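# Sort loose seals into bins according to size

## Task

Place every loose seal into the bin that matches its size. Each seal must rest there by itself at the end, not be held in place by the robot. Finish with the grippers open and both arms pulled away.

## Robot and tools

ROBOT. Two six-joint arms, left_arm and right_arm, each ending in a parallel two-finger gripper. Base poses in the scene frame: left_arm at (-0.038, +0.252, 0) m, quat_wxyz (+1.000, 0, 0, -0.023); right_arm at (-0.033, -0.338, 0) m, quat_wxyz (+0.996, 0, 0, +0.086). The scene frame has its origin on the tabletop midway between the arms. +z is up, +x points out across the table, and left_arm sits on the +y side. The arm names are labels only and do not mean left or right in any image.

execute_actions. Its argument "actions" is a list holding at most one entry. An empty list sends nothing and just reports the state. A motion entry has "rows" (1 to 15 rows) and optional "steps" (1 to 15, default 15). Each step lasts 1/30 s, each row drives one step, and the final row repeats if there are fewer rows than steps. A wait entry has only "steps" (up to 300): no new command, and it returns once that many steps have passed since the previous result. Your thinking time counts toward those steps. Optional "pictures" (boolean) turns the camera images on or off. A refused call moves nothing.

ROW LAYOUT. One flat list of 14 numbers, each in [-1, 1], always for both arms. Order: left_arm waist, shoulder, elbow, wrist pitch, wrist yaw, wrist roll, opening; then the same seven for right_arm. The six joint numbers are offsets, not targets. They are measured from the joint angles in the most recent result that lists them. Before any result in the scene has shown them, and for the second and later calls within one reply, they are measured from where the arm is when the action begins. They never add onto the previous row. Scale for 1.0: waist 1.264 rad, shoulder 1.32, elbow 1.276, wrist pitch 1.83, wrist yaw 1.686, wrist roll 2.022. Joint ranges in rad: waist -2.880 to 2.880, shoulder 0.000 to 3.142, elbow 0.000 to 3.019, wrist pitch -1.693 to 1.571, wrist yaw -1.571 to 1.571, wrist roll -2.094 to 2.094. A call is refused if it pushes a joint more than 0.019 rad outward beyond its range. True ends may differ by up to 0.019 rad either way. A request past the real end gets clipped there, and the result then says "joint sent to its limit", possibly about an earlier action. If that line is missing, it does not prove there is room left.

OPENING is absolute, not an offset: +1 is fully open, -1 is closed. grip_measured in a result uses the same scale, and between the extremes the fingers move to the value you write. To hold an object, command about 0.03 below grip_measured; a smaller gap grips more gently. Each finger pad pushes at most about 50 to 62 N, less on some grippers. Parts under about 2 mm thick are gripped more weakly, and first contact can spike hard. Readings may be off by roughly 1 mm of opening, a fixed amount per gripper.

MOTION LIMITS. Each step, a joint's target may lead its measured angle by at most 0.264 rad (waist), 0.32 (shoulder), 0.276 (elbow), 0.33 (wrist pitch), 0.186 (wrist yaw) or 0.522 (wrist roll). If the targets would move the gripper more than 70 mm from its measured place, all of that arm's targets are scaled back. Big moves therefore take several actions. Sending all-zero offsets is not a pause: it pulls joints back toward their reference angles, and arms can droop a little each time. To hold a posture, put the offsets back to the desired angles in the first call of a reply and zeros in later ones, and push further if a joint keeps falling short. Between calls the arms keep heading to the last target until they settle or a step is HELD. The simulation keeps running while you think.

RESULTS. The state line, left_arm: ... | right_arm: ..., gives end_effector_position (m) and end_effector_quat_wxyz for each gripper in the scene frame. That point lies between the finger pads, about 1 cm behind the tips. Fingers point along the gripper's +z and close along its y. Printed positions can be wrong, more so at long reach. Joint positions and Joint velocities give, per arm, the six joints (rad, rad/s), then the pad gap (m, m/s; 0.094 m when fully open). "joint command not followed" means a clearance check changed or blocked some joint targets, but the rest of the row still ran. HELD marks steps on which your row was partly or wholly not sent. MOTOR HOT appears from 85 °C. At 100 °C an OVER-TEMPERATURE FAULT makes that arm and its gripper go limp until cooled, so avoid holding loads longer than needed.

zoom_image takes "camera" (cam_low, cam_left_wrist or cam_right_wrist, each 504x504) and "region" [x0, y0, x1, y1] in pixels from the top-left, at most 504 by 504. It returns a closer look at that camera's newest image. Camera calibrations are provided, and wrist camera poses follow their arm's joint readings.

read_manual returns only licence texts. finished_scene takes "scene" (the current number). It closes the scene for good and reports whether the goal was met. Replying with no tool call ends everything.

AVOID. Anything leaving the table fails the task. Arms must not strike or press on each other. Also avoid drops, slips, slams and forceful shoves, and keep motion smooth. Brief outside tugs on held parts or nudges to loose ones can happen, so check seals stay in their bins before finishing.

Each tool is called after ">>>" as name(argument=value, ...) on one line, values as JSON.

## Session

>>> execute_actions(actions=[])

Scene clock: 0.00 s of 6900.00 s.
left_arm: end_effector_position=(+0.6578, -0.0616, +0.1402) grip_measured=+1.000 end_effector_quat_wxyz=(+0.179, +0.908, +0.350, +0.147) | right_arm: end_effector_position=(+0.6186, -0.5395, +0.1627) grip_measured=+1.000 end_effector_quat_wxyz=(+0.309, +0.202, +0.911, +0.186)
Joint positions: left_arm=[-0.365  2.115  1.959 -0.951  0.046  1.982  0.094] | right_arm=[-0.586  1.845  1.511 -0.645 -0.47   0.169  0.094]
Joint velocities: left_arm=[-0.005  0.005 -0.007 -0.002  0.037  0.022  0.   ] | right_arm=[ 0.005 -0.015  0.002  0.002 -0.007  0.066  0.   ]

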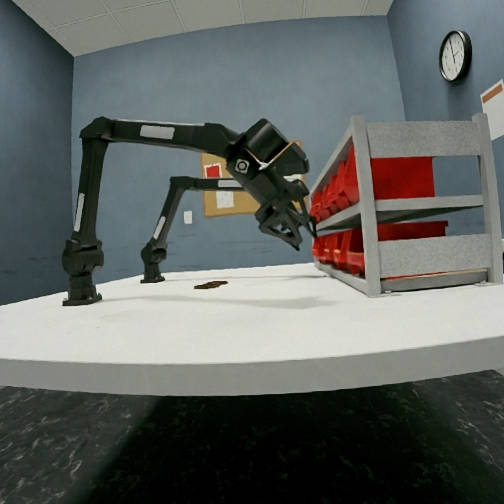

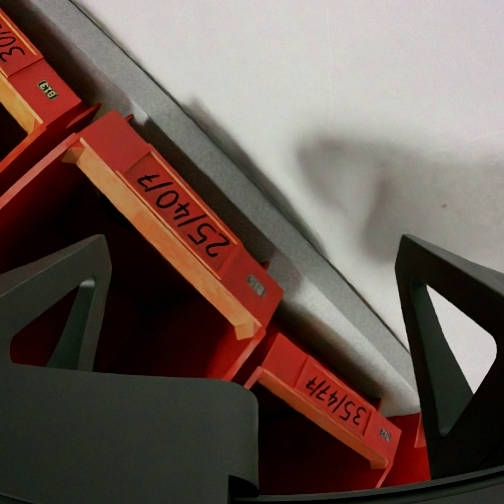

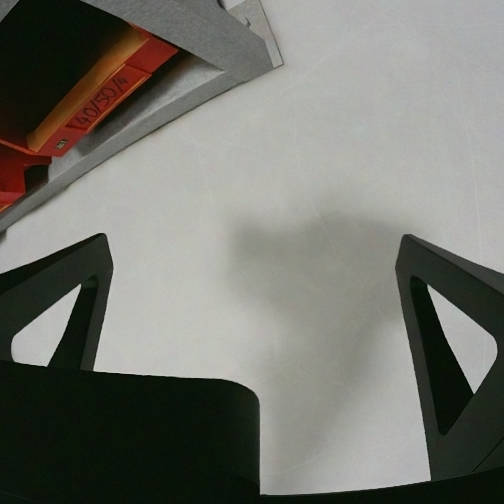

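>>> zoom_image(camera="cam_low", region=[170,260,260,310])

>>> zoom_image(camera="cam_low", region=[290,110,504,310])

Region (170, 260, 260, 310) of cam_low's 504x504 image, scaled by 5.600, with more detail than that image has.

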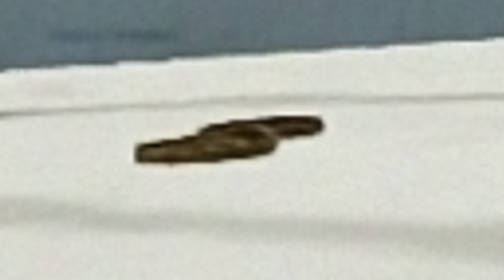

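Region (290, 110, 504, 310) of cam_low's 504x504 image, scaled by 2.355, with more detail than that image has; it fills the top 471 rows of this view, and the rest is white.

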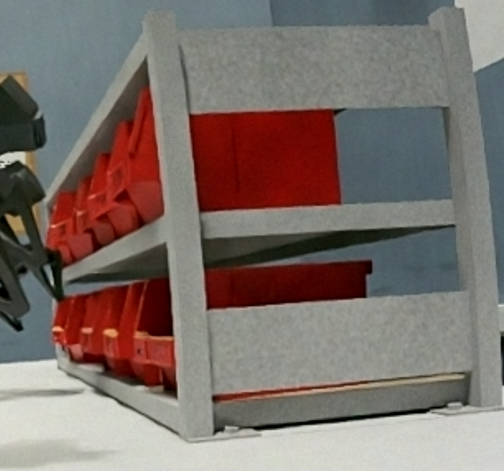

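>>> execute_actions(actions=[{"rows":[[0.1,-0.8,-0.85,0,-0.027,-0.98,1,0.1,-0.7,-0.65,0,0.279,-0.084,1]]}], pictures=false)

>>> execute_actions(actions=[{"steps":45}])

Scene clock: 28.57 s of 6900.00 s.
left_arm: end_effector_position=(+0.4194, +0.1108, +0.2001) grip_measured=+1.000 end_effector_quat_wxyz=(+0.176, +0.678, +0.709, +0.087) | right_arm: end_effector_position=(+0.3277, -0.4497, +0.1771) grip_measured=+1.000 end_effector_quat_wxyz=(+0.312, +0.156, +0.936, -0.040)
Joint positions: left_arm=[-0.251  1.369  1.136 -0.943  0.002  1.228  0.094] | right_arm=[-0.473  0.971  0.687 -0.648 -0.004  0.032  0.094]
Joint velocities: left_arm=[ 0.063 -2.173 -1.702 -0.002  0.081 -1.722  0.   ] | right_arm=[ 0.005 -2.085 -0.662 -0.154  0.095 -0.081  0.   ]
Steps of this call (steps 1 to 90: nothing new was sent; then 25.07 s passed at rest; steps 91 to 105: all 15 steps of this action). Readings (joint positions):
91: left_arm=[-0.364 2.102 1.937 -0.943 0.038 1.945] | right_arm=[-0.581 1.832 1.490 -0.637 -0.419 0.156]
92: left_arm=[-0.361 2.075 1.891 -0.939 0.031 1.902] | right_arm=[-0.576 1.803 1.443 -0.632 -0.363 0.142]
94: left_arm=[-0.350 2.004 1.783 -0.940 0.021 1.815] | right_arm=[-0.558 1.720 1.325 -0.632 -0.249 0.117]
98: left_arm=[-0.311 1.821 1.558 -0.942 0.009 1.623] | right_arm=[-0.505 1.501 1.076 -0.634 -0.058 0.078]
105: the state above

Scene clock: 30.07 s of 6900.00 s.
left_arm: end_effector_position=(+0.3168, +0.1427, +0.1956) grip_measured=+1.000 end_effector_quat_wxyz=(+0.205, +0.152, +0.966, -0.030) | right_arm: end_effector_position=(+0.3220, -0.4482, +0.1877) grip_measured=+1.000 end_effector_quat_wxyz=(+0.327, +0.146, +0.932, -0.047)
Joint positions: left_arm=[-0.249  1.063  0.867 -0.958  0.002  0.015  0.094] | right_arm=[-0.473  0.924  0.676 -0.649 -0.002  0.01   0.094]
Joint velocities: left_arm=[-0.015 -0.005  0.002 -0.007  0.007 -0.007  0.   ] | right_arm=[ 0.005 -0.005 -0.002 -0.007 -0.022 -0.007  0.   ]
Steps of this call (steps 1 to 45: the robot went on to your last target). Readings (joint positions):
1: left_arm=[-0.249 1.293 1.075 -0.943 0.002 1.165] | right_arm=[-0.473 0.912 0.674 -0.650 -0.003 0.027]
2: left_arm=[-0.249 1.214 1.014 -0.943 0.002 1.084] | right_arm=[-0.473 0.874 0.672 -0.651 -0.003 0.024]
4: left_arm=[-0.249 1.070 0.912 -0.950 0.002 0.889] | right_arm=[-0.473 0.848 0.676 -0.649 -0.002 0.019]
8: left_arm=[-0.249 0.989 0.869 -0.959 0.002 0.494] | right_arm=[-0.473 0.893 0.676 -0.649 -0.002 0.013]
45: the state above
All arms were judged still, so your last target was given up. Only a new action makes them travel on or press farther. Fingers that are still opening or closing keep moving.
camera_calibration (this result's frames):
cam_left_wrist: T_world_to_cam=[[-0.300079, -0.953671, 0.021564, 0.222655], [-0.929211, 0.297345, 0.21944, 0.209156], [-0.215685, 0.0458118, -0.975388, 0.377574], [0, 0, 0, 1]] pos_world=[0.342601, 0.132851, 0.317582]
cam_right_wrist: T_world_to_cam=[[-0.29944, -0.954098, -0.005724, -0.330003], [-0.952058, 0.299183, -0.0638322, 0.459916], [0.0626146, -0.0136643, -0.997944, 0.287263], [0, 0, 0, 1]] pos_world=[0.321064, -0.448529, 0.314141]

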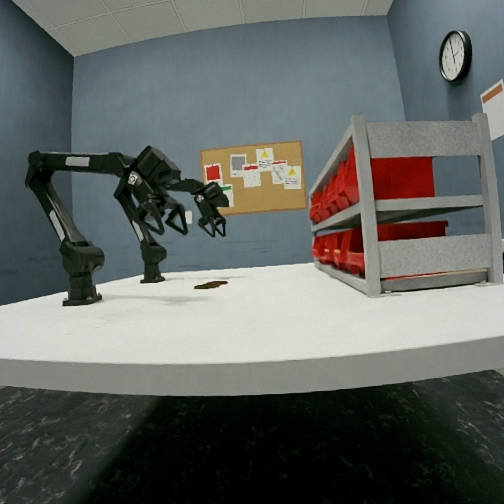

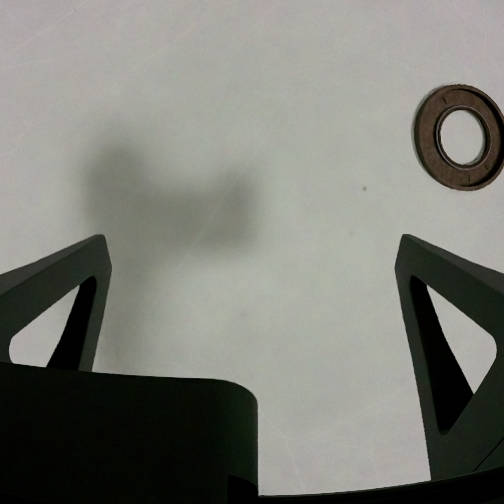

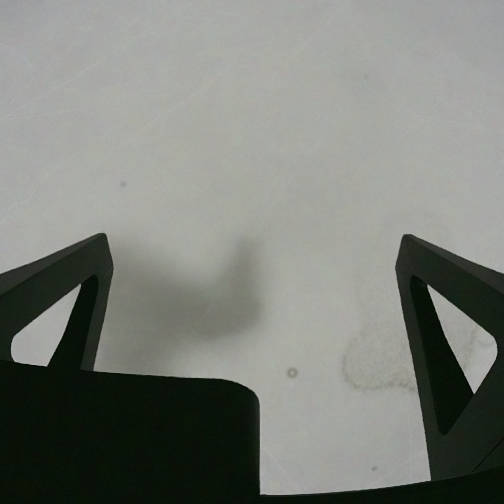

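>>> execute_actions(actions=[{"rows":[[-0.15,0,0,0.03,0,0,1,0.1,-0.08,-0.07,0.1,0,0,1],[-0.25,0,0,0.05,0,0,1,0.15,-0.16,-0.14,0.2,0,0,1],[-0.36,0,0,0.08,0,0,1,0.24,-0.32,-0.29,0.41,0,0,1]]}], pictures=false)

>>> execute_actions(actions=[{"steps":20}])

Scene clock: 37.73 s of 6900.00 s.
left_arm: end_effector_position=(+0.2479, -0.0273, +0.2094) grip_measured=+1.000 end_effector_quat_wxyz=(+0.251, +0.369, +0.889, -0.102) | right_arm: end_effector_position=(+0.3050, -0.3310, +0.2655) grip_measured=+1.000 end_effector_quat_wxyz=(+0.666, -0.005, +0.745, +0.012)
Joint positions: left_arm=[-0.723  1.063  0.864 -0.823  0.004  0.015  0.094] | right_arm=[-0.153  0.487  0.29   0.085 -0.006  0.01   0.094]
Joint velocities: left_arm=[ 0.093  0.005 -0.012 -0.017  0.022  0.007  0.   ] | right_arm=[-0.005  0.21  -0.002 -0.022  0.037  0.095  0.   ]
Steps of this call (steps 1 to 90: nothing new was sent; then 4.17 s passed at rest; steps 91 to 105: all 15 steps of this action). Readings (joint positions):
91: left_arm=[-0.264 1.063 0.867 -0.950 -0.005 0.015] | right_arm=[-0.463 0.916 0.661 -0.609 0.001 0.010]
92: left_arm=[-0.300 1.063 0.866 -0.934 -0.007 0.015] | right_arm=[-0.435 0.889 0.619 -0.511 0.003 0.010]
94: left_arm=[-0.412 1.063 0.864 -0.887 -0.006 0.015] | right_arm=[-0.330 0.772 0.490 -0.321 0.003 0.010]
98: left_arm=[-0.666 1.063 0.864 -0.830 0.004 0.015] | right_arm=[-0.156 0.485 0.289 -0.003 -0.007 0.010]
105: the state above

Scene clock: 38.40 s of 6900.00 s.
left_arm: end_effector_position=(+0.2493, -0.0259, +0.2094) grip_measured=+1.000 end_effector_quat_wxyz=(+0.252, +0.367, +0.890, -0.101) | right_arm: end_effector_position=(+0.3066, -0.3310, +0.2616) grip_measured=+1.000 end_effector_quat_wxyz=(+0.662, -0.005, +0.750, +0.012)
Joint positions: left_arm=[-0.719  1.063  0.864 -0.823  0.004  0.015  0.094] | right_arm=[-0.153  0.499  0.29   0.085 -0.006  0.01   0.094]
Joint velocities: left_arm=[-0.015  0.005 -0.002  0.022 -0.037  0.037  0.   ] | right_arm=[-0.015 -0.005  0.007 -0.002  0.007 -0.022  0.   ]
Steps of this call (steps 1 to 20: the robot went on to your last target). Readings (joint positions):
1: left_arm=[-0.721 1.063 0.864 -0.823 0.004 0.015] | right_arm=[-0.153 0.494 0.290 0.085 -0.006 0.010]
2: left_arm=[-0.719 1.063 0.864 -0.823 0.004 0.015] | right_arm=[-0.153 0.498 0.290 0.085 -0.006 0.010]
4: left_arm=[-0.719 1.063 0.864 -0.823 0.004 0.015] | right_arm=[-0.153 0.499 0.290 0.085 -0.006 0.010]
8: left_arm=[-0.719 1.063 0.864 -0.823 0.004 0.015] | right_arm=[-0.153 0.499 0.290 0.085 -0.006 0.010]
20: the state above
camera_calibration (this result's frames):
cam_left_wrist: T_world_to_cam=[[-0.701551, -0.712284, 0.0218625, 0.147572], [-0.70819, 0.700277, 0.0898806, 0.175981], [-0.0793303, 0.047573, -0.995713, 0.354528], [0, 0, 0, 1]] pos_world=[0.256282, -0.0349884, 0.333964]
cam_right_wrist: T_world_to_cam=[[0.0239825, -0.999688, -0.00696597, -0.336325], [-0.669802, -0.0108949, -0.74246, 0.403294], [0.742153, 0.0224718, -0.669854, 0.0813675], [0, 0, 0, 1]] pos_world=[0.217806, -0.333654, 0.351591]

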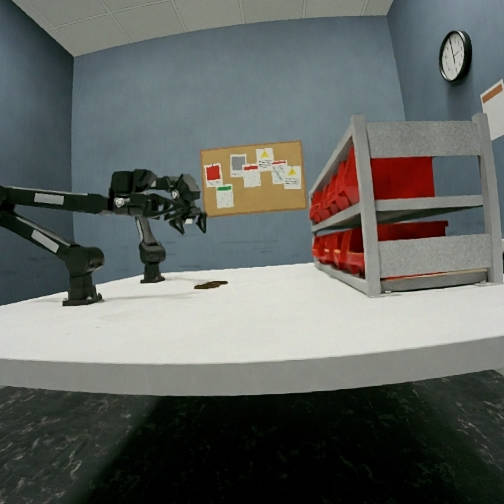

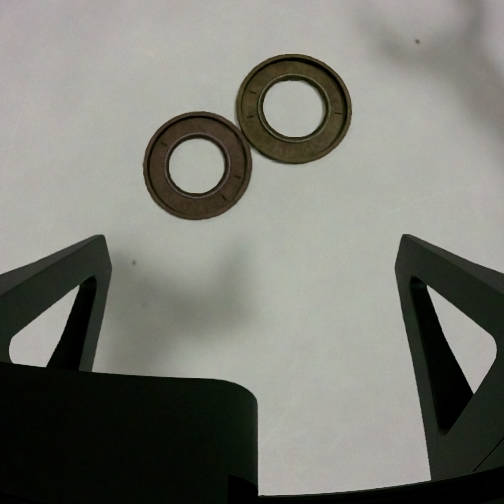

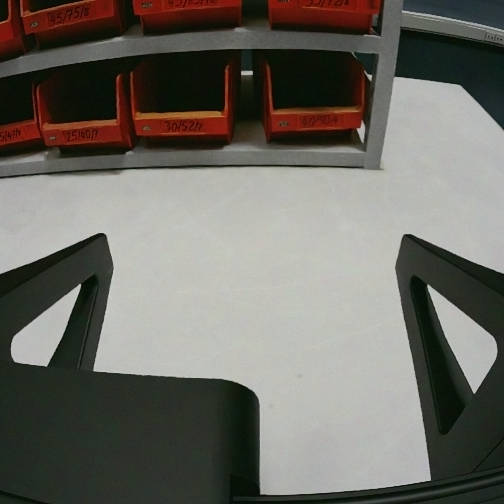

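>>> zoom_image(camera="cam_left_wrist", region=[130,30,370,230])

>>> execute_actions(actions=[{"rows":[[0,0,0,0,0,0,1,0.2,0,0,0.08,0,0,1],[0,0,0,0,0,0,1,0.4,0,0,0.16,0,0,1]]}])

Region (130, 30, 370, 230) of cam_left_wrist's 504x504 image, scaled by 2.100, with more detail than that image has.

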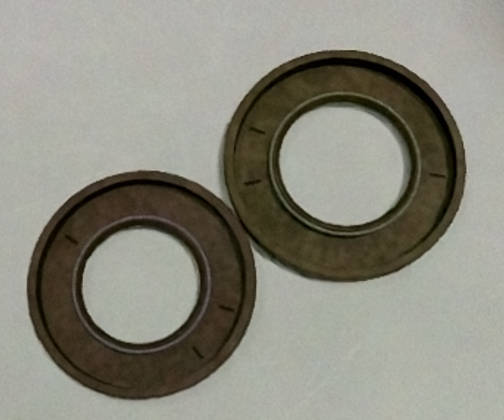

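Scene clock: 42.97 s of 6900.00 s.
left_arm: end_effector_position=(+0.2493, -0.0259, +0.2094) grip_measured=+1.000 end_effector_quat_wxyz=(+0.252, +0.367, +0.890, -0.101) | right_arm: end_effector_position=(+0.2568, -0.1625, +0.3219) grip_measured=+1.000 end_effector_quat_wxyz=(+0.724, -0.176, +0.633, +0.208)
Joint positions: left_arm=[-0.719  1.063  0.864 -0.823  0.004  0.015  0.094] | right_arm=[ 0.369  0.501  0.281  0.357 -0.009  0.01   0.094]
Joint velocities: left_arm=[ 0.005 -0.015 -0.012 -0.017  0.007 -0.051  0.   ] | right_arm=[-0.024  0.015 -0.007 -0.012  0.037 -0.066  0.   ]
Steps of this call (steps 1 to 15: the robot went on to your last target; steps 16 to 90: nothing new was sent; then 1.07 s passed at rest; steps 91 to 105: all 15 steps of this action). Readings (joint positions):
91: left_arm=[-0.719 1.063 0.864 -0.823 0.004 0.015] | right_arm=[-0.131 0.500 0.288 0.110 0.004 0.010]
92: left_arm=[-0.719 1.063 0.864 -0.823 0.004 0.015] | right_arm=[-0.077 0.501 0.283 0.168 0.004 0.010]
94: left_arm=[-0.719 1.063 0.864 -0.823 0.004 0.015] | right_arm=[0.074 0.501 0.281 0.275 0.002 0.010]
98: left_arm=[-0.719 1.063 0.864 -0.823 0.004 0.015] | right_arm=[0.359 0.501 0.281 0.352 -0.011 0.010]
105: the state above
camera_calibration (this result's frames):
cam_left_wrist: T_world_to_cam=[[-0.701551, -0.712284, 0.0218625, 0.147572], [-0.70819, 0.700277, 0.0898806, 0.175981], [-0.0793303, 0.047573, -0.995713, 0.354528], [0, 0, 0, 1]] pos_world=[0.256282, -0.0349884, 0.333964]
cam_right_wrist: T_world_to_cam=[[0.523441, -0.852046, -0.00516379, -0.271153], [-0.390938, -0.234773, -0.889971, 0.355934], [0.757085, 0.467866, -0.455987, 0.154633], [0, 0, 0, 1]] pos_world=[0.16401, -0.219819, 0.385882]

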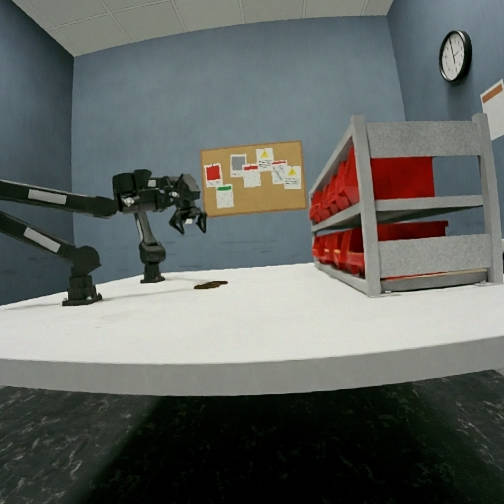

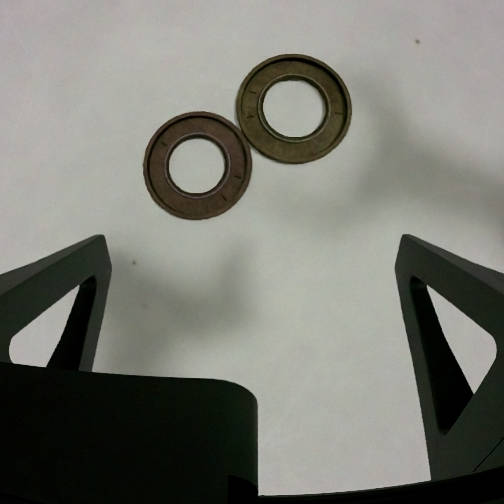

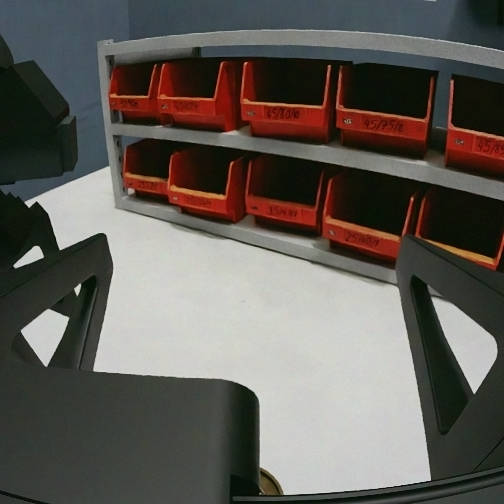

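Close to the left arm; zoom labels.

>>> zoom_image(camera="cam_right_wrist", region=[100,50,320,230])

>>> zoom_image(camera="cam_right_wrist", region=[300,60,504,260])

Region (100, 50, 320, 230) of cam_right_wrist's 504x504 image, scaled by 2.291, with more detail than that image has; it fills the top 412 rows of this view, and the rest is white.

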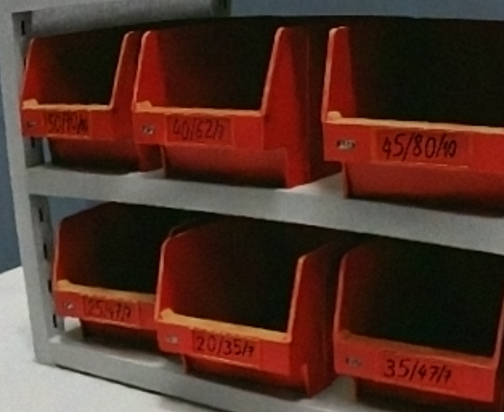

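Region (300, 60, 504, 260) of cam_right_wrist's 504x504 image, scaled by 2.471, with more detail than that image has; it fills the top 494 rows of this view, and the rest is white.

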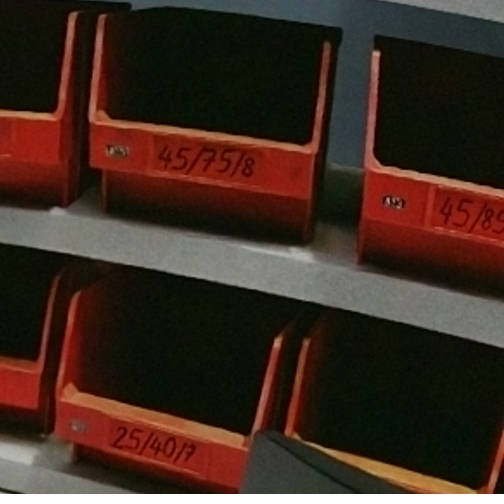

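>>> execute_actions(actions=[{"rows":[[0,0,0,0,0,0,1,-0.2,0,0,0,0,0,1],[0,0,0,0,0,0,1,-0.4,0,0,0,0,0,1],[0,0,0,0,0,0,1,-0.6,0,0,-0.2,0,0,1],[0,0,0,0,0,0.1,1,-0.8,0,0,-0.4,0,0,1],[0,0,0,0,0,0.2,1,-0.8,0,0,-0.4,0,0,1],[0,0,0,-0.05,0,0.3,1,-0.8,0,0,-0.4,0,0,1],[-0.02,0.06,0.05,-0.1,0,0.349,1,-0.8,0,0,-0.4,0,0,1],[-0.04,0.12,0.1,-0.15,0,0.349,1,-0.8,0,0,-0.4,0,0,1],[-0.069,0.18,0.15,-0.181,0,0.349,1,-0.8,0,0,-0.4,0,0,1],[-0.069,0.24,0.2,-0.181,0,0.349,1,-0.8,0,0,-0.4,0,0,1],[-0.069,0.3,0.25,-0.181,0,0.349,1,-0.8,0,0,-0.4,0,0,1],[-0.069,0.36,0.3,-0.181,0,0.349,1,-0.8,0,0,-0.4,0,0,1],[-0.069,0.42,0.349,-0.181,0,0.349,1,-0.8,0,0,-0.4,0,0,1],[-0.069,0.47,0.349,-0.181,0,0.349,1,-0.8,0,0,-0.4,0,0,1],[-0.069,0.502,0.349,-0.181,0,0.349,1,-0.8,0,0,-0.4,0,0,1]]}], pictures=false)

>>> execute_actions(actions=[{"steps":30}])

Scene clock: 123.77 s of 6900.00 s.
left_arm: end_effector_position=(+0.2744, -0.0979, +0.1504) grip_measured=+1.000 end_effector_quat_wxyz=(+0.061, +0.663, +0.746, -0.009) | right_arm: end_effector_position=(+0.2301, -0.4800, +0.1508) grip_measured=+1.000 end_effector_quat_wxyz=(+0.460, +0.219, +0.853, -0.112)
Joint positions: left_arm=[-0.793  1.533  1.221 -1.136  0.003  0.614  0.094] | right_arm=[-0.668  0.496  0.274 -0.361 -0.003  0.01   0.094]
Joint velocities: left_arm=[-0.054  1.968  1.336  0.007  0.022  0.447  0.   ] | right_arm=[-0.376 -0.005 -0.007 -0.027 -0.007  0.037  0.   ]
Steps of this call (steps 1 to 15: the robot went on to your last target; steps 16 to 90: nothing new was sent; then 77.30 s passed at rest; steps 91 to 105: all 15 steps of this action). Readings (joint positions):
91: left_arm=[-0.719 1.063 0.864 -0.823 0.004 0.015] | right_arm=[0.347 0.501 0.281 0.357 -0.018 0.010]
92: left_arm=[-0.719 1.063 0.864 -0.823 0.004 0.015] | right_arm=[0.289 0.501 0.281 0.357 -0.018 0.010]
94: left_arm=[-0.719 1.063 0.864 -0.823 0.004 0.046] | right_arm=[0.138 0.496 0.287 0.222 -0.015 0.010]
98: left_arm=[-0.723 1.086 0.887 -0.952 0.004 0.383] | right_arm=[-0.167 0.496 0.284 -0.127 -0.010 0.010]
105: the state above

Scene clock: 124.77 s of 6900.00 s.
left_arm: end_effector_position=(+0.2855, -0.1112, +0.0864) grip_measured=+1.000 end_effector_quat_wxyz=(-0.009, +0.698, +0.716, -0.001) | right_arm: end_effector_position=(+0.2313, -0.4770, +0.1503) grip_measured=+1.000 end_effector_quat_wxyz=(+0.460, +0.215, +0.855, -0.109)
Joint positions: left_arm=[-0.794  1.72   1.281 -1.149  0.003  0.706  0.094] | right_arm=[-0.658  0.496  0.274 -0.363 -0.006  0.01   0.094]
Joint velocities: left_arm=[-0.005 -0.005  0.007  0.002 -0.051  0.007  0.   ] | right_arm=[-0.005 -0.015 -0.022 -0.017 -0.051 -0.051  0.   ]
Steps of this call (steps 1 to 30: the robot went on to your last target). Readings (joint positions):
1: left_arm=[-0.794 1.599 1.262 -1.136 0.003 0.632] | right_arm=[-0.672 0.496 0.274 -0.362 -0.003 0.010]
2: left_arm=[-0.794 1.657 1.292 -1.136 0.003 0.646] | right_arm=[-0.669 0.496 0.274 -0.363 -0.004 0.010]
4: left_arm=[-0.794 1.736 1.305 -1.136 0.003 0.667] | right_arm=[-0.663 0.496 0.274 -0.363 -0.005 0.010]
8: left_arm=[-0.794 1.777 1.281 -1.148 0.003 0.691] | right_arm=[-0.658 0.496 0.274 -0.363 -0.006 0.010]
30: the state above
All arms were judged still, so your last target was given up. Only a new action makes them travel on or press farther. Fingers that are still opening or closing keep moving.
camera_calibration (this result's frames):
cam_left_wrist: T_world_to_cam=[[-0.998564, -0.0401915, 0.0354124, 0.273351], [-0.0105262, 0.795428, 0.605957, 0.0392579], [-0.0525223, 0.604715, -0.794709, 0.27596], [0, 0, 0, 1]] pos_world=[0.287866, -0.187117, 0.185839]
cam_right_wrist: T_world_to_cam=[[-0.465891, -0.884804, -0.00822819, -0.312971], [-0.821887, 0.436169, -0.366414, 0.460552], [0.327793, -0.163946, -0.930416, 0.112038], [0, 0, 0, 1]] pos_world=[0.195986, -0.459428, 0.270419]

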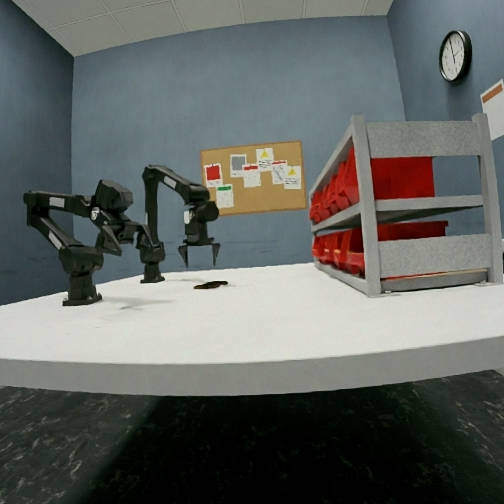

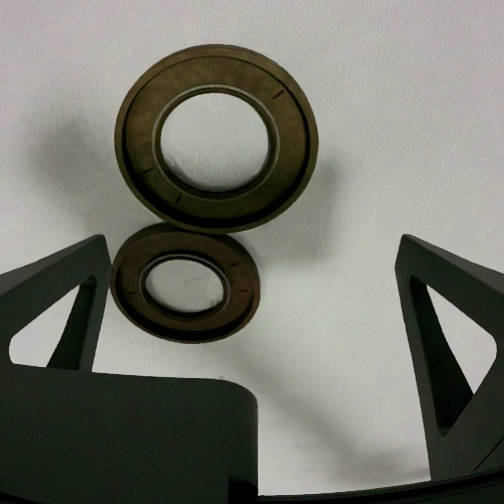

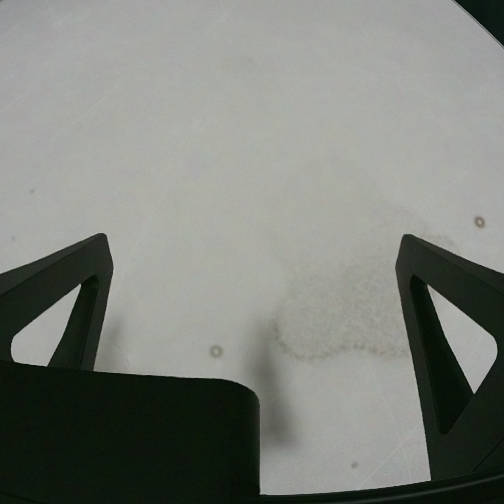

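>>> execute_actions(actions=[{"rows":[[0.01,0.01,0,0.02,0,0.02,1,0,0,0,0,0,0,1],[0.021,0.02,0,0.03,0,0.02,1,0,0,0,0,0,0,1],[0.021,0.03,0,0.04,0,0.02,1,0,0,0,0,0,0,1],[0.021,0.04,0,0.05,0,0.02,1,0,0,0,0,0,0,1],[0.021,0.05,-0.005,0.06,0,0.02,1,0,0,0,0,0,0,1],[0.021,0.059,-0.005,0.07,0,0.02,1,0,0,0,0,0,0,1]]}], pictures=false)

>>> execute_actions(actions=[{"steps":10}])

Scene clock: 140.43 s of 6900.00 s.
left_arm: end_effector_position=(+0.3032, -0.1217, +0.0485) grip_measured=+1.000 end_effector_quat_wxyz=(+0.008, +0.703, +0.711, -0.002) | right_arm: end_effector_position=(+0.2313, -0.4770, +0.1503) grip_measured=+1.000 end_effector_quat_wxyz=(+0.460, +0.215, +0.855, -0.109)
Joint positions: left_arm=[-0.782  1.792  1.269 -1.031  0.003  0.731  0.094] | right_arm=[-0.658  0.496  0.274 -0.363 -0.006  0.01   0.094]
Joint velocities: left_arm=[ 0.005 -0.005 -0.017 -0.007 -0.007  0.051  0.   ] | right_arm=[-0.005 -0.015  0.007 -0.022  0.066  0.007  0.   ]
Steps of this call (steps 1 to 90: nothing new was sent; then 12.17 s passed at rest; steps 91 to 105: all 15 steps of this action). Readings (joint positions):
91: left_arm=[-0.794 1.720 1.280 -1.145 0.003 0.711] | right_arm=[-0.658 0.496 0.274 -0.363 -0.006 0.010]
92: left_arm=[-0.793 1.721 1.280 -1.133 0.003 0.715] | right_arm=[-0.658 0.496 0.274 -0.363 -0.006 0.010]
94: left_arm=[-0.791 1.726 1.280 -1.102 0.003 0.721] | right_arm=[-0.658 0.496 0.274 -0.363 -0.006 0.010]
98: left_arm=[-0.784 1.760 1.280 -1.040 0.003 0.728] | right_arm=[-0.658 0.496 0.274 -0.363 -0.006 0.010]
105: the state above

Scene clock: 140.77 s of 6900.00 s.
left_arm: end_effector_position=(+0.3033, -0.1218, +0.0485) grip_measured=+1.000 end_effector_quat_wxyz=(+0.009, +0.703, +0.711, -0.002) | right_arm: end_effector_position=(+0.2313, -0.4770, +0.1503) grip_measured=+1.000 end_effector_quat_wxyz=(+0.460, +0.215, +0.855, -0.109)
Joint positions: left_arm=[-0.782  1.792  1.269 -1.03   0.003  0.732  0.094] | right_arm=[-0.658  0.496  0.274 -0.363 -0.006  0.01   0.094]
Joint velocities: left_arm=[-0.005  0.015 -0.002  0.007  0.022 -0.007  0.   ] | right_arm=[-0.005 -0.005 -0.002 -0.002 -0.051  0.037  0.   ]
Steps of this call (steps 1 to 10: the robot went on to your last target). Readings (joint positions):
1: left_arm=[-0.782 1.792 1.269 -1.031 0.003 0.731] | right_arm=[-0.658 0.496 0.274 -0.363 -0.006 0.010]
2: left_arm=[-0.782 1.792 1.269 -1.030 0.003 0.732] | right_arm=[-0.658 0.496 0.274 -0.363 -0.006 0.010]
4: left_arm=[-0.782 1.792 1.269 -1.030 0.003 0.732] | right_arm=[-0.658 0.496 0.274 -0.363 -0.006 0.010]
8: left_arm=[-0.782 1.792 1.269 -1.030 0.003 0.732] | right_arm=[-0.658 0.496 0.274 -0.363 -0.006 0.010]
10: the state above
camera_calibration (this result's frames):
cam_left_wrist: T_world_to_cam=[[-0.999592, -0.0258328, 0.0121819, 0.295202], [-0.0138503, 0.81145, 0.584258, 0.0748425], [-0.024978, 0.583851, -0.811477, 0.243088], [0, 0, 0, 1]] pos_world=[0.30219, -0.195032, 0.149937]
cam_right_wrist: T_world_to_cam=[[-0.465891, -0.884804, -0.00822819, -0.312971], [-0.821887, 0.436169, -0.366414, 0.460552], [0.327793, -0.163946, -0.930416, 0.112038], [0, 0, 0, 1]] pos_world=[0.195986, -0.459428, 0.270419]

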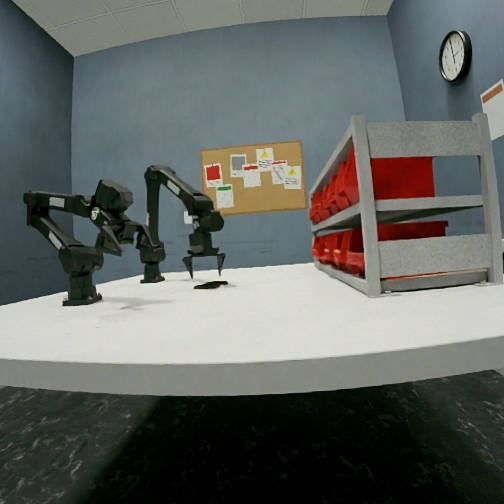

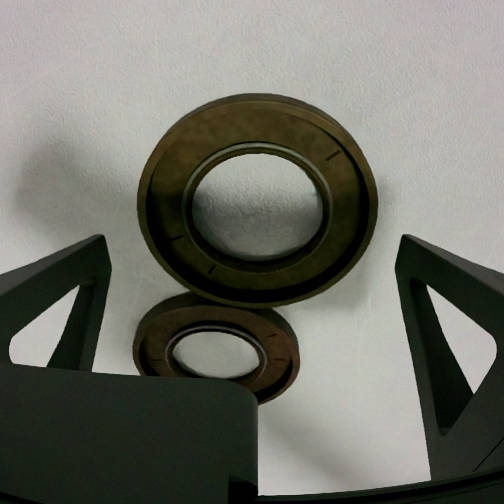

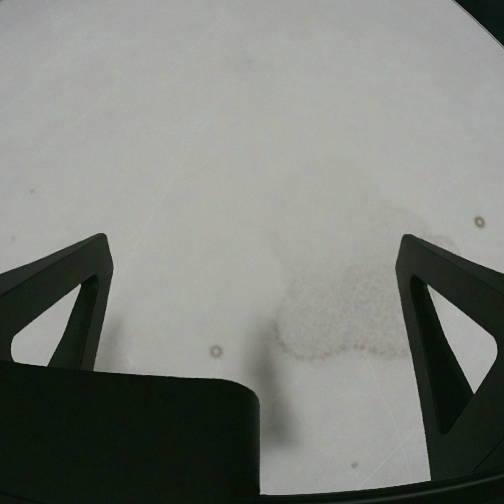

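>>> execute_actions(actions=[{"rows":[[0,0.01,-0.006,0.008,0,0,1,0,0,0,0,0,0,1],[0,0.018,-0.012,0.016,0,0,1,0,0,0,0,0,0,1],[0,0.027,-0.017,0.025,0,0,1,0,0,0,0,0,0,1]]}], pictures=false)

>>> execute_actions(actions=[{"steps":10}])

Scene clock: 153.40 s of 6900.00 s.
left_arm: end_effector_position=(+0.3012, -0.1195, +0.0317) grip_measured=+1.000 end_effector_quat_wxyz=(+0.005, +0.703, +0.711, -0.002) | right_arm: end_effector_position=(+0.2313, -0.4770, +0.1503) grip_measured=+1.000 end_effector_quat_wxyz=(+0.460, +0.215, +0.855, -0.109)
Joint positions: left_arm=[-0.782  1.811  1.246 -0.995  0.003  0.732  0.094] | right_arm=[-0.658  0.496  0.274 -0.363 -0.006  0.01   0.094]
Joint velocities: left_arm=[ 0.015 -0.005 -0.017  0.002 -0.051 -0.007  0.   ] | right_arm=[-0.005  0.005 -0.002  0.017 -0.022 -0.007  0.   ]
Steps of this call (steps 1 to 15: the robot went on to your last target; steps 16 to 90: nothing new was sent; then 9.13 s passed at rest; steps 91 to 105: all 15 steps of this action). Readings (joint positions):
91: left_arm=[-0.782 1.792 1.268 -1.029 0.003 0.732] | right_arm=[-0.658 0.496 0.274 -0.363 -0.006 0.010]
92: left_arm=[-0.782 1.792 1.266 -1.024 0.003 0.732] | right_arm=[-0.658 0.496 0.274 -0.363 -0.006 0.010]
94: left_arm=[-0.782 1.794 1.258 -1.006 0.003 0.732] | right_arm=[-0.658 0.496 0.274 -0.363 -0.006 0.010]
98: left_arm=[-0.782 1.805 1.249 -0.996 0.003 0.732] | right_arm=[-0.658 0.496 0.274 -0.363 -0.006 0.010]
105: the state above

Scene clock: 153.73 s of 6900.00 s.
left_arm: end_effector_position=(+0.3012, -0.1195, +0.0317) grip_measured=+1.000 end_effector_quat_wxyz=(+0.005, +0.703, +0.711, -0.002) | right_arm: end_effector_position=(+0.2313, -0.4770, +0.1503) grip_measured=+1.000 end_effector_quat_wxyz=(+0.460, +0.215, +0.855, -0.109)
Joint positions: left_arm=[-0.782  1.811  1.246 -0.995  0.003  0.732  0.094] | right_arm=[-0.658  0.496  0.274 -0.363 -0.006  0.01   0.094]
Joint velocities: left_arm=[-0.015 -0.005 -0.012  0.017 -0.051 -0.022  0.   ] | right_arm=[-0.015 -0.005 -0.002 -0.022  0.007 -0.022  0.   ]
Steps of this call (steps 1 to 10: the robot went on to your last target). Readings (joint positions):
1: left_arm=[-0.782 1.811 1.246 -0.995 0.003 0.732] | right_arm=[-0.658 0.496 0.274 -0.363 -0.006 0.010]
2: left_arm=[-0.782 1.811 1.246 -0.995 0.003 0.732] | right_arm=[-0.658 0.496 0.274 -0.363 -0.006 0.010]
4: left_arm=[-0.782 1.811 1.246 -0.995 0.003 0.732] | right_arm=[-0.658 0.496 0.274 -0.363 -0.006 0.010]
8: left_arm=[-0.782 1.811 1.246 -0.995 0.003 0.732] | right_arm=[-0.658 0.496 0.274 -0.363 -0.006 0.010]
10: the state above
camera_calibration (this result's frames):
cam_left_wrist: T_world_to_cam=[[-0.999529, -0.0259012, 0.0164413, 0.29321], [-0.0112798, 0.808649, 0.588183, 0.0815616], [-0.0285298, 0.587721, -0.808561, 0.229485], [0, 0, 0, 1]] pos_world=[0.300539, -0.193234, 0.132759]
cam_right_wrist: T_world_to_cam=[[-0.465891, -0.884804, -0.00822819, -0.312971], [-0.821887, 0.436169, -0.366414, 0.460552], [0.327793, -0.163946, -0.930416, 0.112038], [0, 0, 0, 1]] pos_world=[0.195986, -0.459428, 0.270419]

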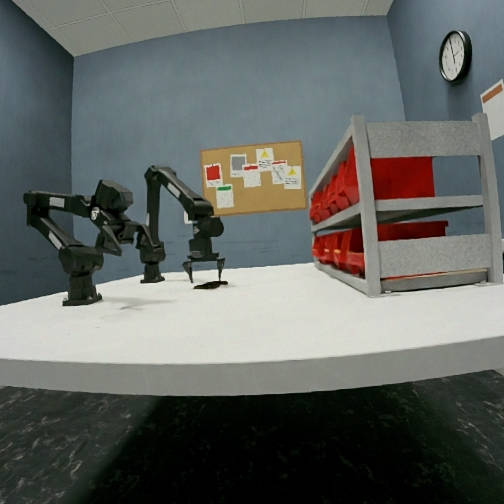

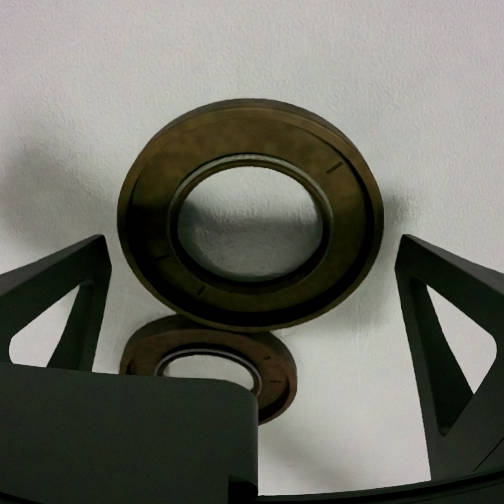

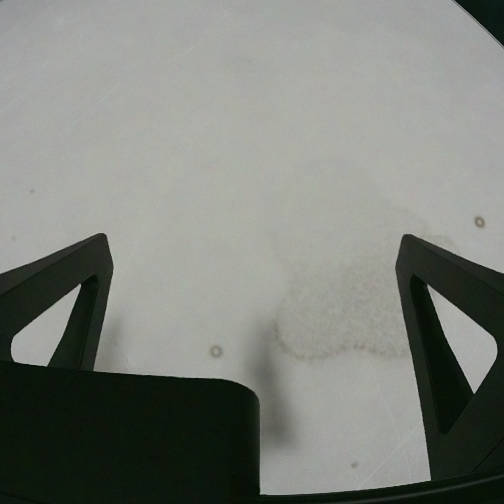

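>>> execute_actions(actions=[{"rows":[[0,0.015,-0.004,0.01,0,0,1,0,0,0,0,0,0,1],[0,0.025,-0.008,0.018,0,0,1,0,0,0,0,0,0,1],[0,0.033,-0.013,0.028,0,0,1,0,0,0,0,0,0,1]]}], pictures=false)

>>> execute_actions(actions=[{"steps":10}])

Scene clock: 161.07 s of 6900.00 s.
left_arm: end_effector_position=(+0.3014, -0.1198, +0.0138) grip_measured=+1.000 end_effector_quat_wxyz=(+0.006, +0.703, +0.711, -0.002) | right_arm: end_effector_position=(+0.2313, -0.4770, +0.1503) grip_measured=+1.000 end_effector_quat_wxyz=(+0.460, +0.215, +0.855, -0.109)
Joint positions: left_arm=[-0.782  1.838  1.229 -0.951  0.004  0.732  0.094] | right_arm=[-0.658  0.496  0.274 -0.363 -0.006  0.01   0.094]
Joint velocities: left_arm=[ 0.005  0.005  0.002 -0.017  0.066 -0.007  0.   ] | right_arm=[ 0.015 -0.005  0.007  0.007 -0.007 -0.066  0.   ]
Steps of this call (steps 1 to 15: the robot went on to your last target; steps 16 to 90: nothing new was sent; then 3.83 s passed at rest; steps 91 to 105: all 15 steps of this action). Readings (joint positions):
91: left_arm=[-0.782 1.811 1.245 -0.993 0.003 0.732] | right_arm=[-0.658 0.496 0.274 -0.363 -0.006 0.010]
92: left_arm=[-0.782 1.812 1.244 -0.987 0.003 0.732] | right_arm=[-0.658 0.496 0.274 -0.363 -0.006 0.010]
94: left_arm=[-0.782 1.816 1.239 -0.967 0.003 0.732] | right_arm=[-0.658 0.496 0.274 -0.363 -0.006 0.010]
98: left_arm=[-0.782 1.832 1.233 -0.954 0.003 0.732] | right_arm=[-0.658 0.496 0.274 -0.363 -0.006 0.010]
105: the state above

Scene clock: 161.40 s of 6900.00 s.
left_arm: end_effector_position=(+0.3014, -0.1198, +0.0138) grip_measured=+1.000 end_effector_quat_wxyz=(+0.006, +0.703, +0.711, -0.002) | right_arm: end_effector_position=(+0.2313, -0.4770, +0.1503) grip_measured=+1.000 end_effector_quat_wxyz=(+0.460, +0.215, +0.855, -0.109)
Joint positions: left_arm=[-0.782  1.838  1.229 -0.951  0.004  0.732  0.094] | right_arm=[-0.658  0.496  0.274 -0.363 -0.006  0.01   0.094]
Joint velocities: left_arm=[ 0.005 -0.024 -0.002 -0.002  0.037  0.022  0.   ] | right_arm=[-0.005  0.005  0.002  0.012 -0.007 -0.081  0.   ]
Steps of this call (steps 1 to 10: the robot went on to your last target). Readings (joint positions):
1: left_arm=[-0.782 1.838 1.229 -0.951 0.004 0.732] | right_arm=[-0.658 0.496 0.274 -0.363 -0.006 0.010]
2: left_arm=[-0.782 1.838 1.229 -0.951 0.004 0.732] | right_arm=[-0.658 0.496 0.274 -0.363 -0.006 0.010]
4: left_arm=[-0.782 1.838 1.229 -0.951 0.004 0.732] | right_arm=[-0.658 0.496 0.274 -0.363 -0.006 0.010]
8: left_arm=[-0.782 1.838 1.229 -0.951 0.004 0.732] | right_arm=[-0.658 0.496 0.274 -0.363 -0.006 0.010]
10: the state above
camera_calibration (this result's frames):
cam_left_wrist: T_world_to_cam=[[-0.999533, -0.0258835, 0.0162278, 0.293691], [-0.0114144, 0.809131, 0.587517, 0.0923992], [-0.0283374, 0.587058, -0.809049, 0.21513], [0, 0, 0, 1]] pos_world=[0.300705, -0.193455, 0.114998]
cam_right_wrist: T_world_to_cam=[[-0.465891, -0.884804, -0.00822819, -0.312971], [-0.821887, 0.436169, -0.366414, 0.460552], [0.327793, -0.163946, -0.930416, 0.112038], [0, 0, 0, 1]] pos_world=[0.195986, -0.459428, 0.270419]

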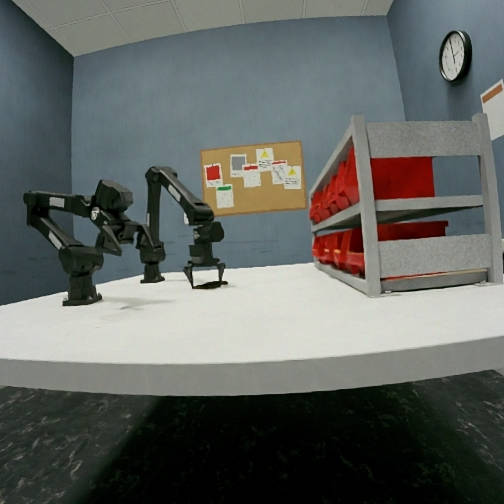

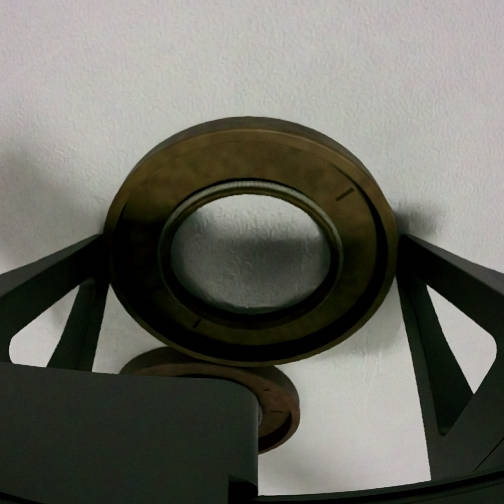

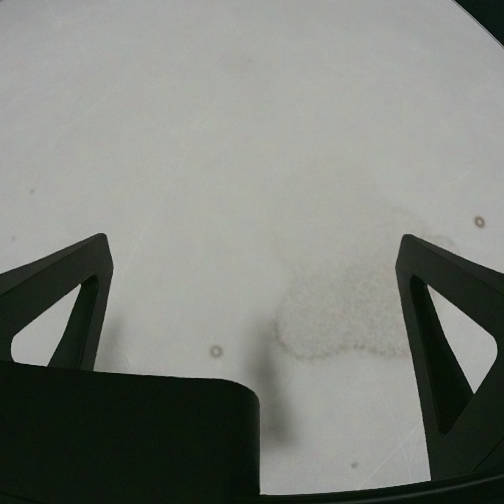

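>>> execute_actions(actions=[{"rows":[[0,0.015,-0.002,0.004,0,0,1,0,0,0,0,0,0,1],[0,0.015,-0.002,0.004,0,0,1,0,0,0,0,0,0,1],[0,0.015,-0.002,0.004,0,0,1,0,0,0,0,0,0,1],[0,0.015,-0.002,0.004,0,0,1,0,0,0,0,0,0,1],[0,0.015,-0.002,0.004,0,0,1,0,0,0,0,0,0,1],[0,0.015,-0.002,0.004,0,0,1,0,0,0,0,0,0,1],[0,0.015,-0.002,0.004,0,0,0.95,0,0,0,0,0,0,1],[0,0.015,-0.002,0.004,0,0,0.92,0,0,0,0,0,0,1],[0,0.015,-0.002,0.004,0,0,0.9,0,0,0,0,0,0,1],[0,0.015,-0.002,0.004,0,0,0.88,0,0,0,0,0,0,1]]}])

Scene clock: 172.40 s of 6900.00 s.
left_arm: end_effector_position=(+0.3013, -0.1199, +0.0138) grip_measured=+0.895 end_effector_quat_wxyz=(+0.006, +0.703, +0.711, -0.003) | right_arm: end_effector_position=(+0.2313, -0.4770, +0.1503) grip_measured=+1.000 end_effector_quat_wxyz=(+0.460, +0.215, +0.855, -0.109)
Joint positions: left_arm=[-0.782  1.838  1.229 -0.951  0.004  0.732  0.089] | right_arm=[-0.658  0.496  0.274 -0.363 -0.006  0.01   0.094]
Joint velocities: left_arm=[-0.015  0.015  0.007 -0.017 -0.007 -0.037 -0.001] | right_arm=[-0.015 -0.005 -0.002 -0.027  0.007 -0.007  0.   ]
Steps of this call (steps 1 to 15: the robot went on to your last target; steps 16 to 90: nothing new was sent; then 7.50 s passed at rest; steps 91 to 105: all 15 steps of this action). Readings (joint positions):
91: left_arm=[-0.782 1.838 1.229 -0.951 0.004 0.732] | right_arm=[-0.658 0.496 0.274 -0.363 -0.006 0.010]
92: left_arm=[-0.782 1.838 1.229 -0.951 0.004 0.732] | right_arm=[-0.658 0.496 0.274 -0.363 -0.006 0.010]
94: left_arm=[-0.782 1.838 1.229 -0.951 0.004 0.732] | right_arm=[-0.658 0.496 0.274 -0.363 -0.006 0.010]
98: left_arm=[-0.782 1.838 1.229 -0.951 0.004 0.732] | right_arm=[-0.658 0.496 0.274 -0.363 -0.006 0.010]
105: the state above
camera_calibration (this result's frames):
cam_left_wrist: T_world_to_cam=[[-0.999524, -0.0258661, 0.0168029, 0.293584], [-0.0110771, 0.809434, 0.587106, 0.09241], [-0.028787, 0.586641, -0.809336, 0.215269], [0, 0, 0, 1]] pos_world=[0.300665, -0.193491, 0.115037]
cam_right_wrist: T_world_to_cam=[[-0.465891, -0.884804, -0.00822819, -0.312971], [-0.821887, 0.436169, -0.366414, 0.460552], [0.327793, -0.163946, -0.930416, 0.112038], [0, 0, 0, 1]] pos_world=[0.195986, -0.459428, 0.270419]

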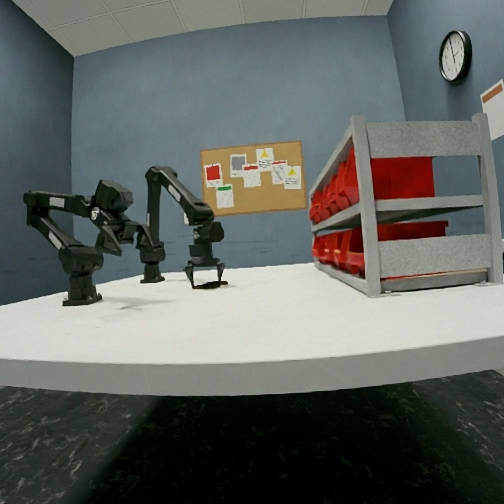

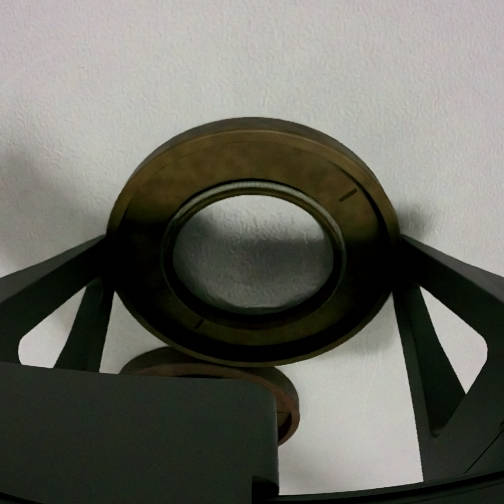

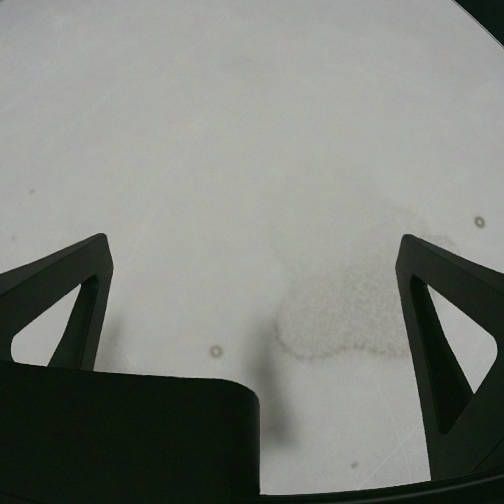

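>>> execute_actions(actions=[{"rows":[[0,0,0,0,0,0,0.865,0,0,0,0,0,0,1],[0,0,0,0,0,0,0.865,0,0,0,0,0,0,1],[0,0,0,0,0,0,0.865,0,0,0,0,0,0,1],[0,-0.02,0.01,-0.015,0,0,0.865,0,0,0,0,0,0,1],[0,-0.035,0.02,-0.03,0,0,0.865,0,0,0,0,0,0,1],[0,-0.05,0.03,-0.04,0,0,0.865,0,0,0,0,0,0,1],[0,-0.065,0.04,-0.05,0,0,0.865,0,0,0,0,0,0,1],[0,-0.08,0.05,-0.06,0,0,0.865,0,0,0,0,0,0,1],[0,-0.1,0.06,-0.06,0,0,0.865,0,0,0,0,0,0,1],[0,-0.12,0.07,-0.06,0,0,0.865,0,0,0,0,0,0,1],[0,-0.14,0.08,-0.06,0,0,0.865,0,0,0,0,0,0,1],[0,-0.16,0.09,-0.06,0,0,0.865,0,0,0,0,0,0,1],[0,-0.18,0.1,-0.06,0,0,0.865,0,0,0,0,0,0,1],[0,-0.2,0.11,-0.06,0,0,0.865,0,0,0,0,0,0,1],[0,-0.216,0.12,-0.06,0,0,0.865,0,0,0,0,0,0,1]]}], pictures=false)

>>> execute_actions(actions=[{"steps":15}])

Scene clock: 197.43 s of 6900.00 s.
left_arm: end_effector_position=(+0.3034, -0.1222, +0.1111) grip_measured=+0.887 end_effector_quat_wxyz=(+0.063, +0.702, +0.709, -0.005) | right_arm: end_effector_position=(+0.2313, -0.4770, +0.1503) grip_measured=+1.000 end_effector_quat_wxyz=(+0.460, +0.215, +0.855, -0.109)
Joint positions: left_arm=[-0.782  1.659  1.265 -1.05   0.004  0.732  0.089] | right_arm=[-0.658  0.496  0.274 -0.363 -0.006  0.01   0.094]
Joint velocities: left_arm=[ 0.015 -0.689  0.3    0.017 -0.081 -0.007 -0.001] | right_arm=[-0.015  0.005 -0.007 -0.012  0.051 -0.007  0.   ]
Steps of this call (steps 1 to 15: the robot went on to your last target; steps 16 to 90: nothing new was sent; then 21.53 s passed at rest; steps 91 to 105: all 15 steps of this action). Readings (joint positions):
91: left_arm=[-0.782 1.838 1.229 -0.951 0.004 0.732] | right_arm=[-0.658 0.496 0.274 -0.363 -0.006 0.010]
92: left_arm=[-0.782 1.838 1.229 -0.951 0.004 0.732] | right_arm=[-0.658 0.496 0.274 -0.363 -0.006 0.010]
94: left_arm=[-0.782 1.836 1.229 -0.954 0.004 0.732] | right_arm=[-0.658 0.496 0.274 -0.363 -0.006 0.010]
98: left_arm=[-0.782 1.807 1.230 -1.018 0.004 0.732] | right_arm=[-0.658 0.496 0.274 -0.363 -0.006 0.010]
105: the state above

Scene clock: 197.93 s of 6900.00 s.
left_arm: end_effector_position=(+0.3233, -0.1439, +0.2151) grip_measured=+0.887 end_effector_quat_wxyz=(+0.172, +0.693, +0.700, -0.010) | right_arm: end_effector_position=(+0.2313, -0.4770, +0.1503) grip_measured=+1.000 end_effector_quat_wxyz=(+0.460, +0.215, +0.855, -0.109)
Joint positions: left_arm=[-0.782  1.535  1.364 -1.054  0.004  0.732  0.089] | right_arm=[-0.658  0.496  0.274 -0.363 -0.006  0.01   0.094]
Joint velocities: left_arm=[ 0.005  0.073  0.007 -0.002  0.051  0.037  0.001] | right_arm=[ 0.005 -0.005  0.002 -0.002 -0.022 -0.007  0.   ]
Steps of this call (steps 1 to 15: the robot went on to your last target). Readings (joint positions):
1: left_arm=[-0.782 1.636 1.276 -1.050 0.004 0.732] | right_arm=[-0.658 0.496 0.274 -0.363 -0.006 0.010]
2: left_arm=[-0.782 1.614 1.288 -1.050 0.004 0.732] | right_arm=[-0.658 0.496 0.274 -0.363 -0.006 0.010]
4: left_arm=[-0.782 1.575 1.319 -1.052 0.004 0.732] | right_arm=[-0.658 0.496 0.274 -0.363 -0.006 0.010]
8: left_arm=[-0.782 1.526 1.362 -1.052 0.004 0.732] | right_arm=[-0.658 0.496 0.274 -0.363 -0.006 0.010]
15: the state above
camera_calibration (this result's frames):
cam_left_wrist: T_world_to_cam=[[-0.978634, -0.0486293, -0.199778, 0.348099], [-0.118785, 0.926798, 0.356281, 0.0952194], [0.167828, 0.372399, -0.912772, 0.320701], [0, 0, 0, 1]] pos_world=[0.298149, -0.19075, 0.328344]
cam_right_wrist: T_world_to_cam=[[-0.465891, -0.884804, -0.00822819, -0.312971], [-0.821887, 0.436169, -0.366414, 0.460552], [0.327793, -0.163946, -0.930416, 0.112038], [0, 0, 0, 1]] pos_world=[0.195986, -0.459428, 0.270419]

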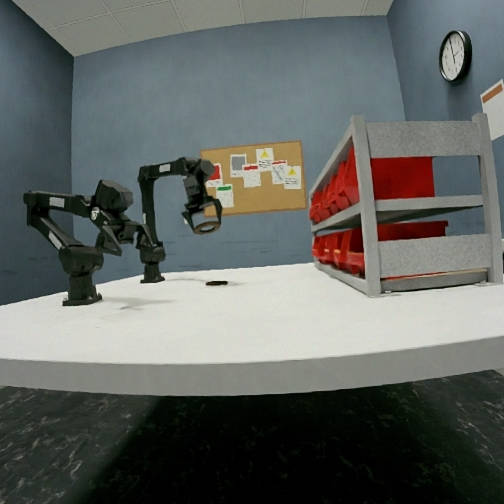

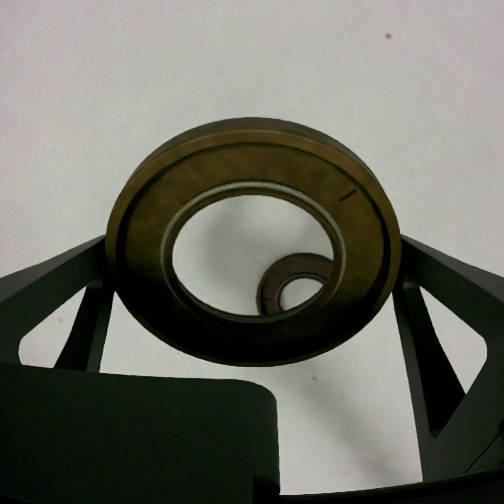

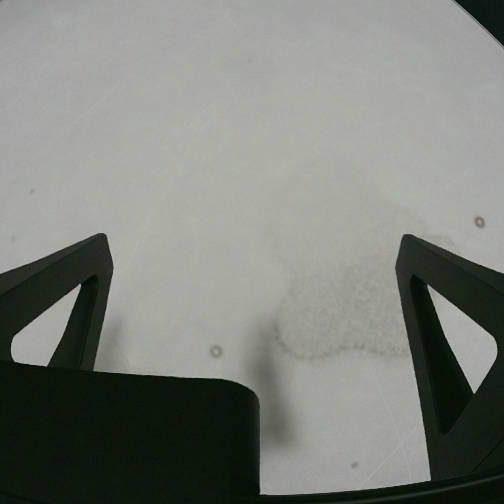

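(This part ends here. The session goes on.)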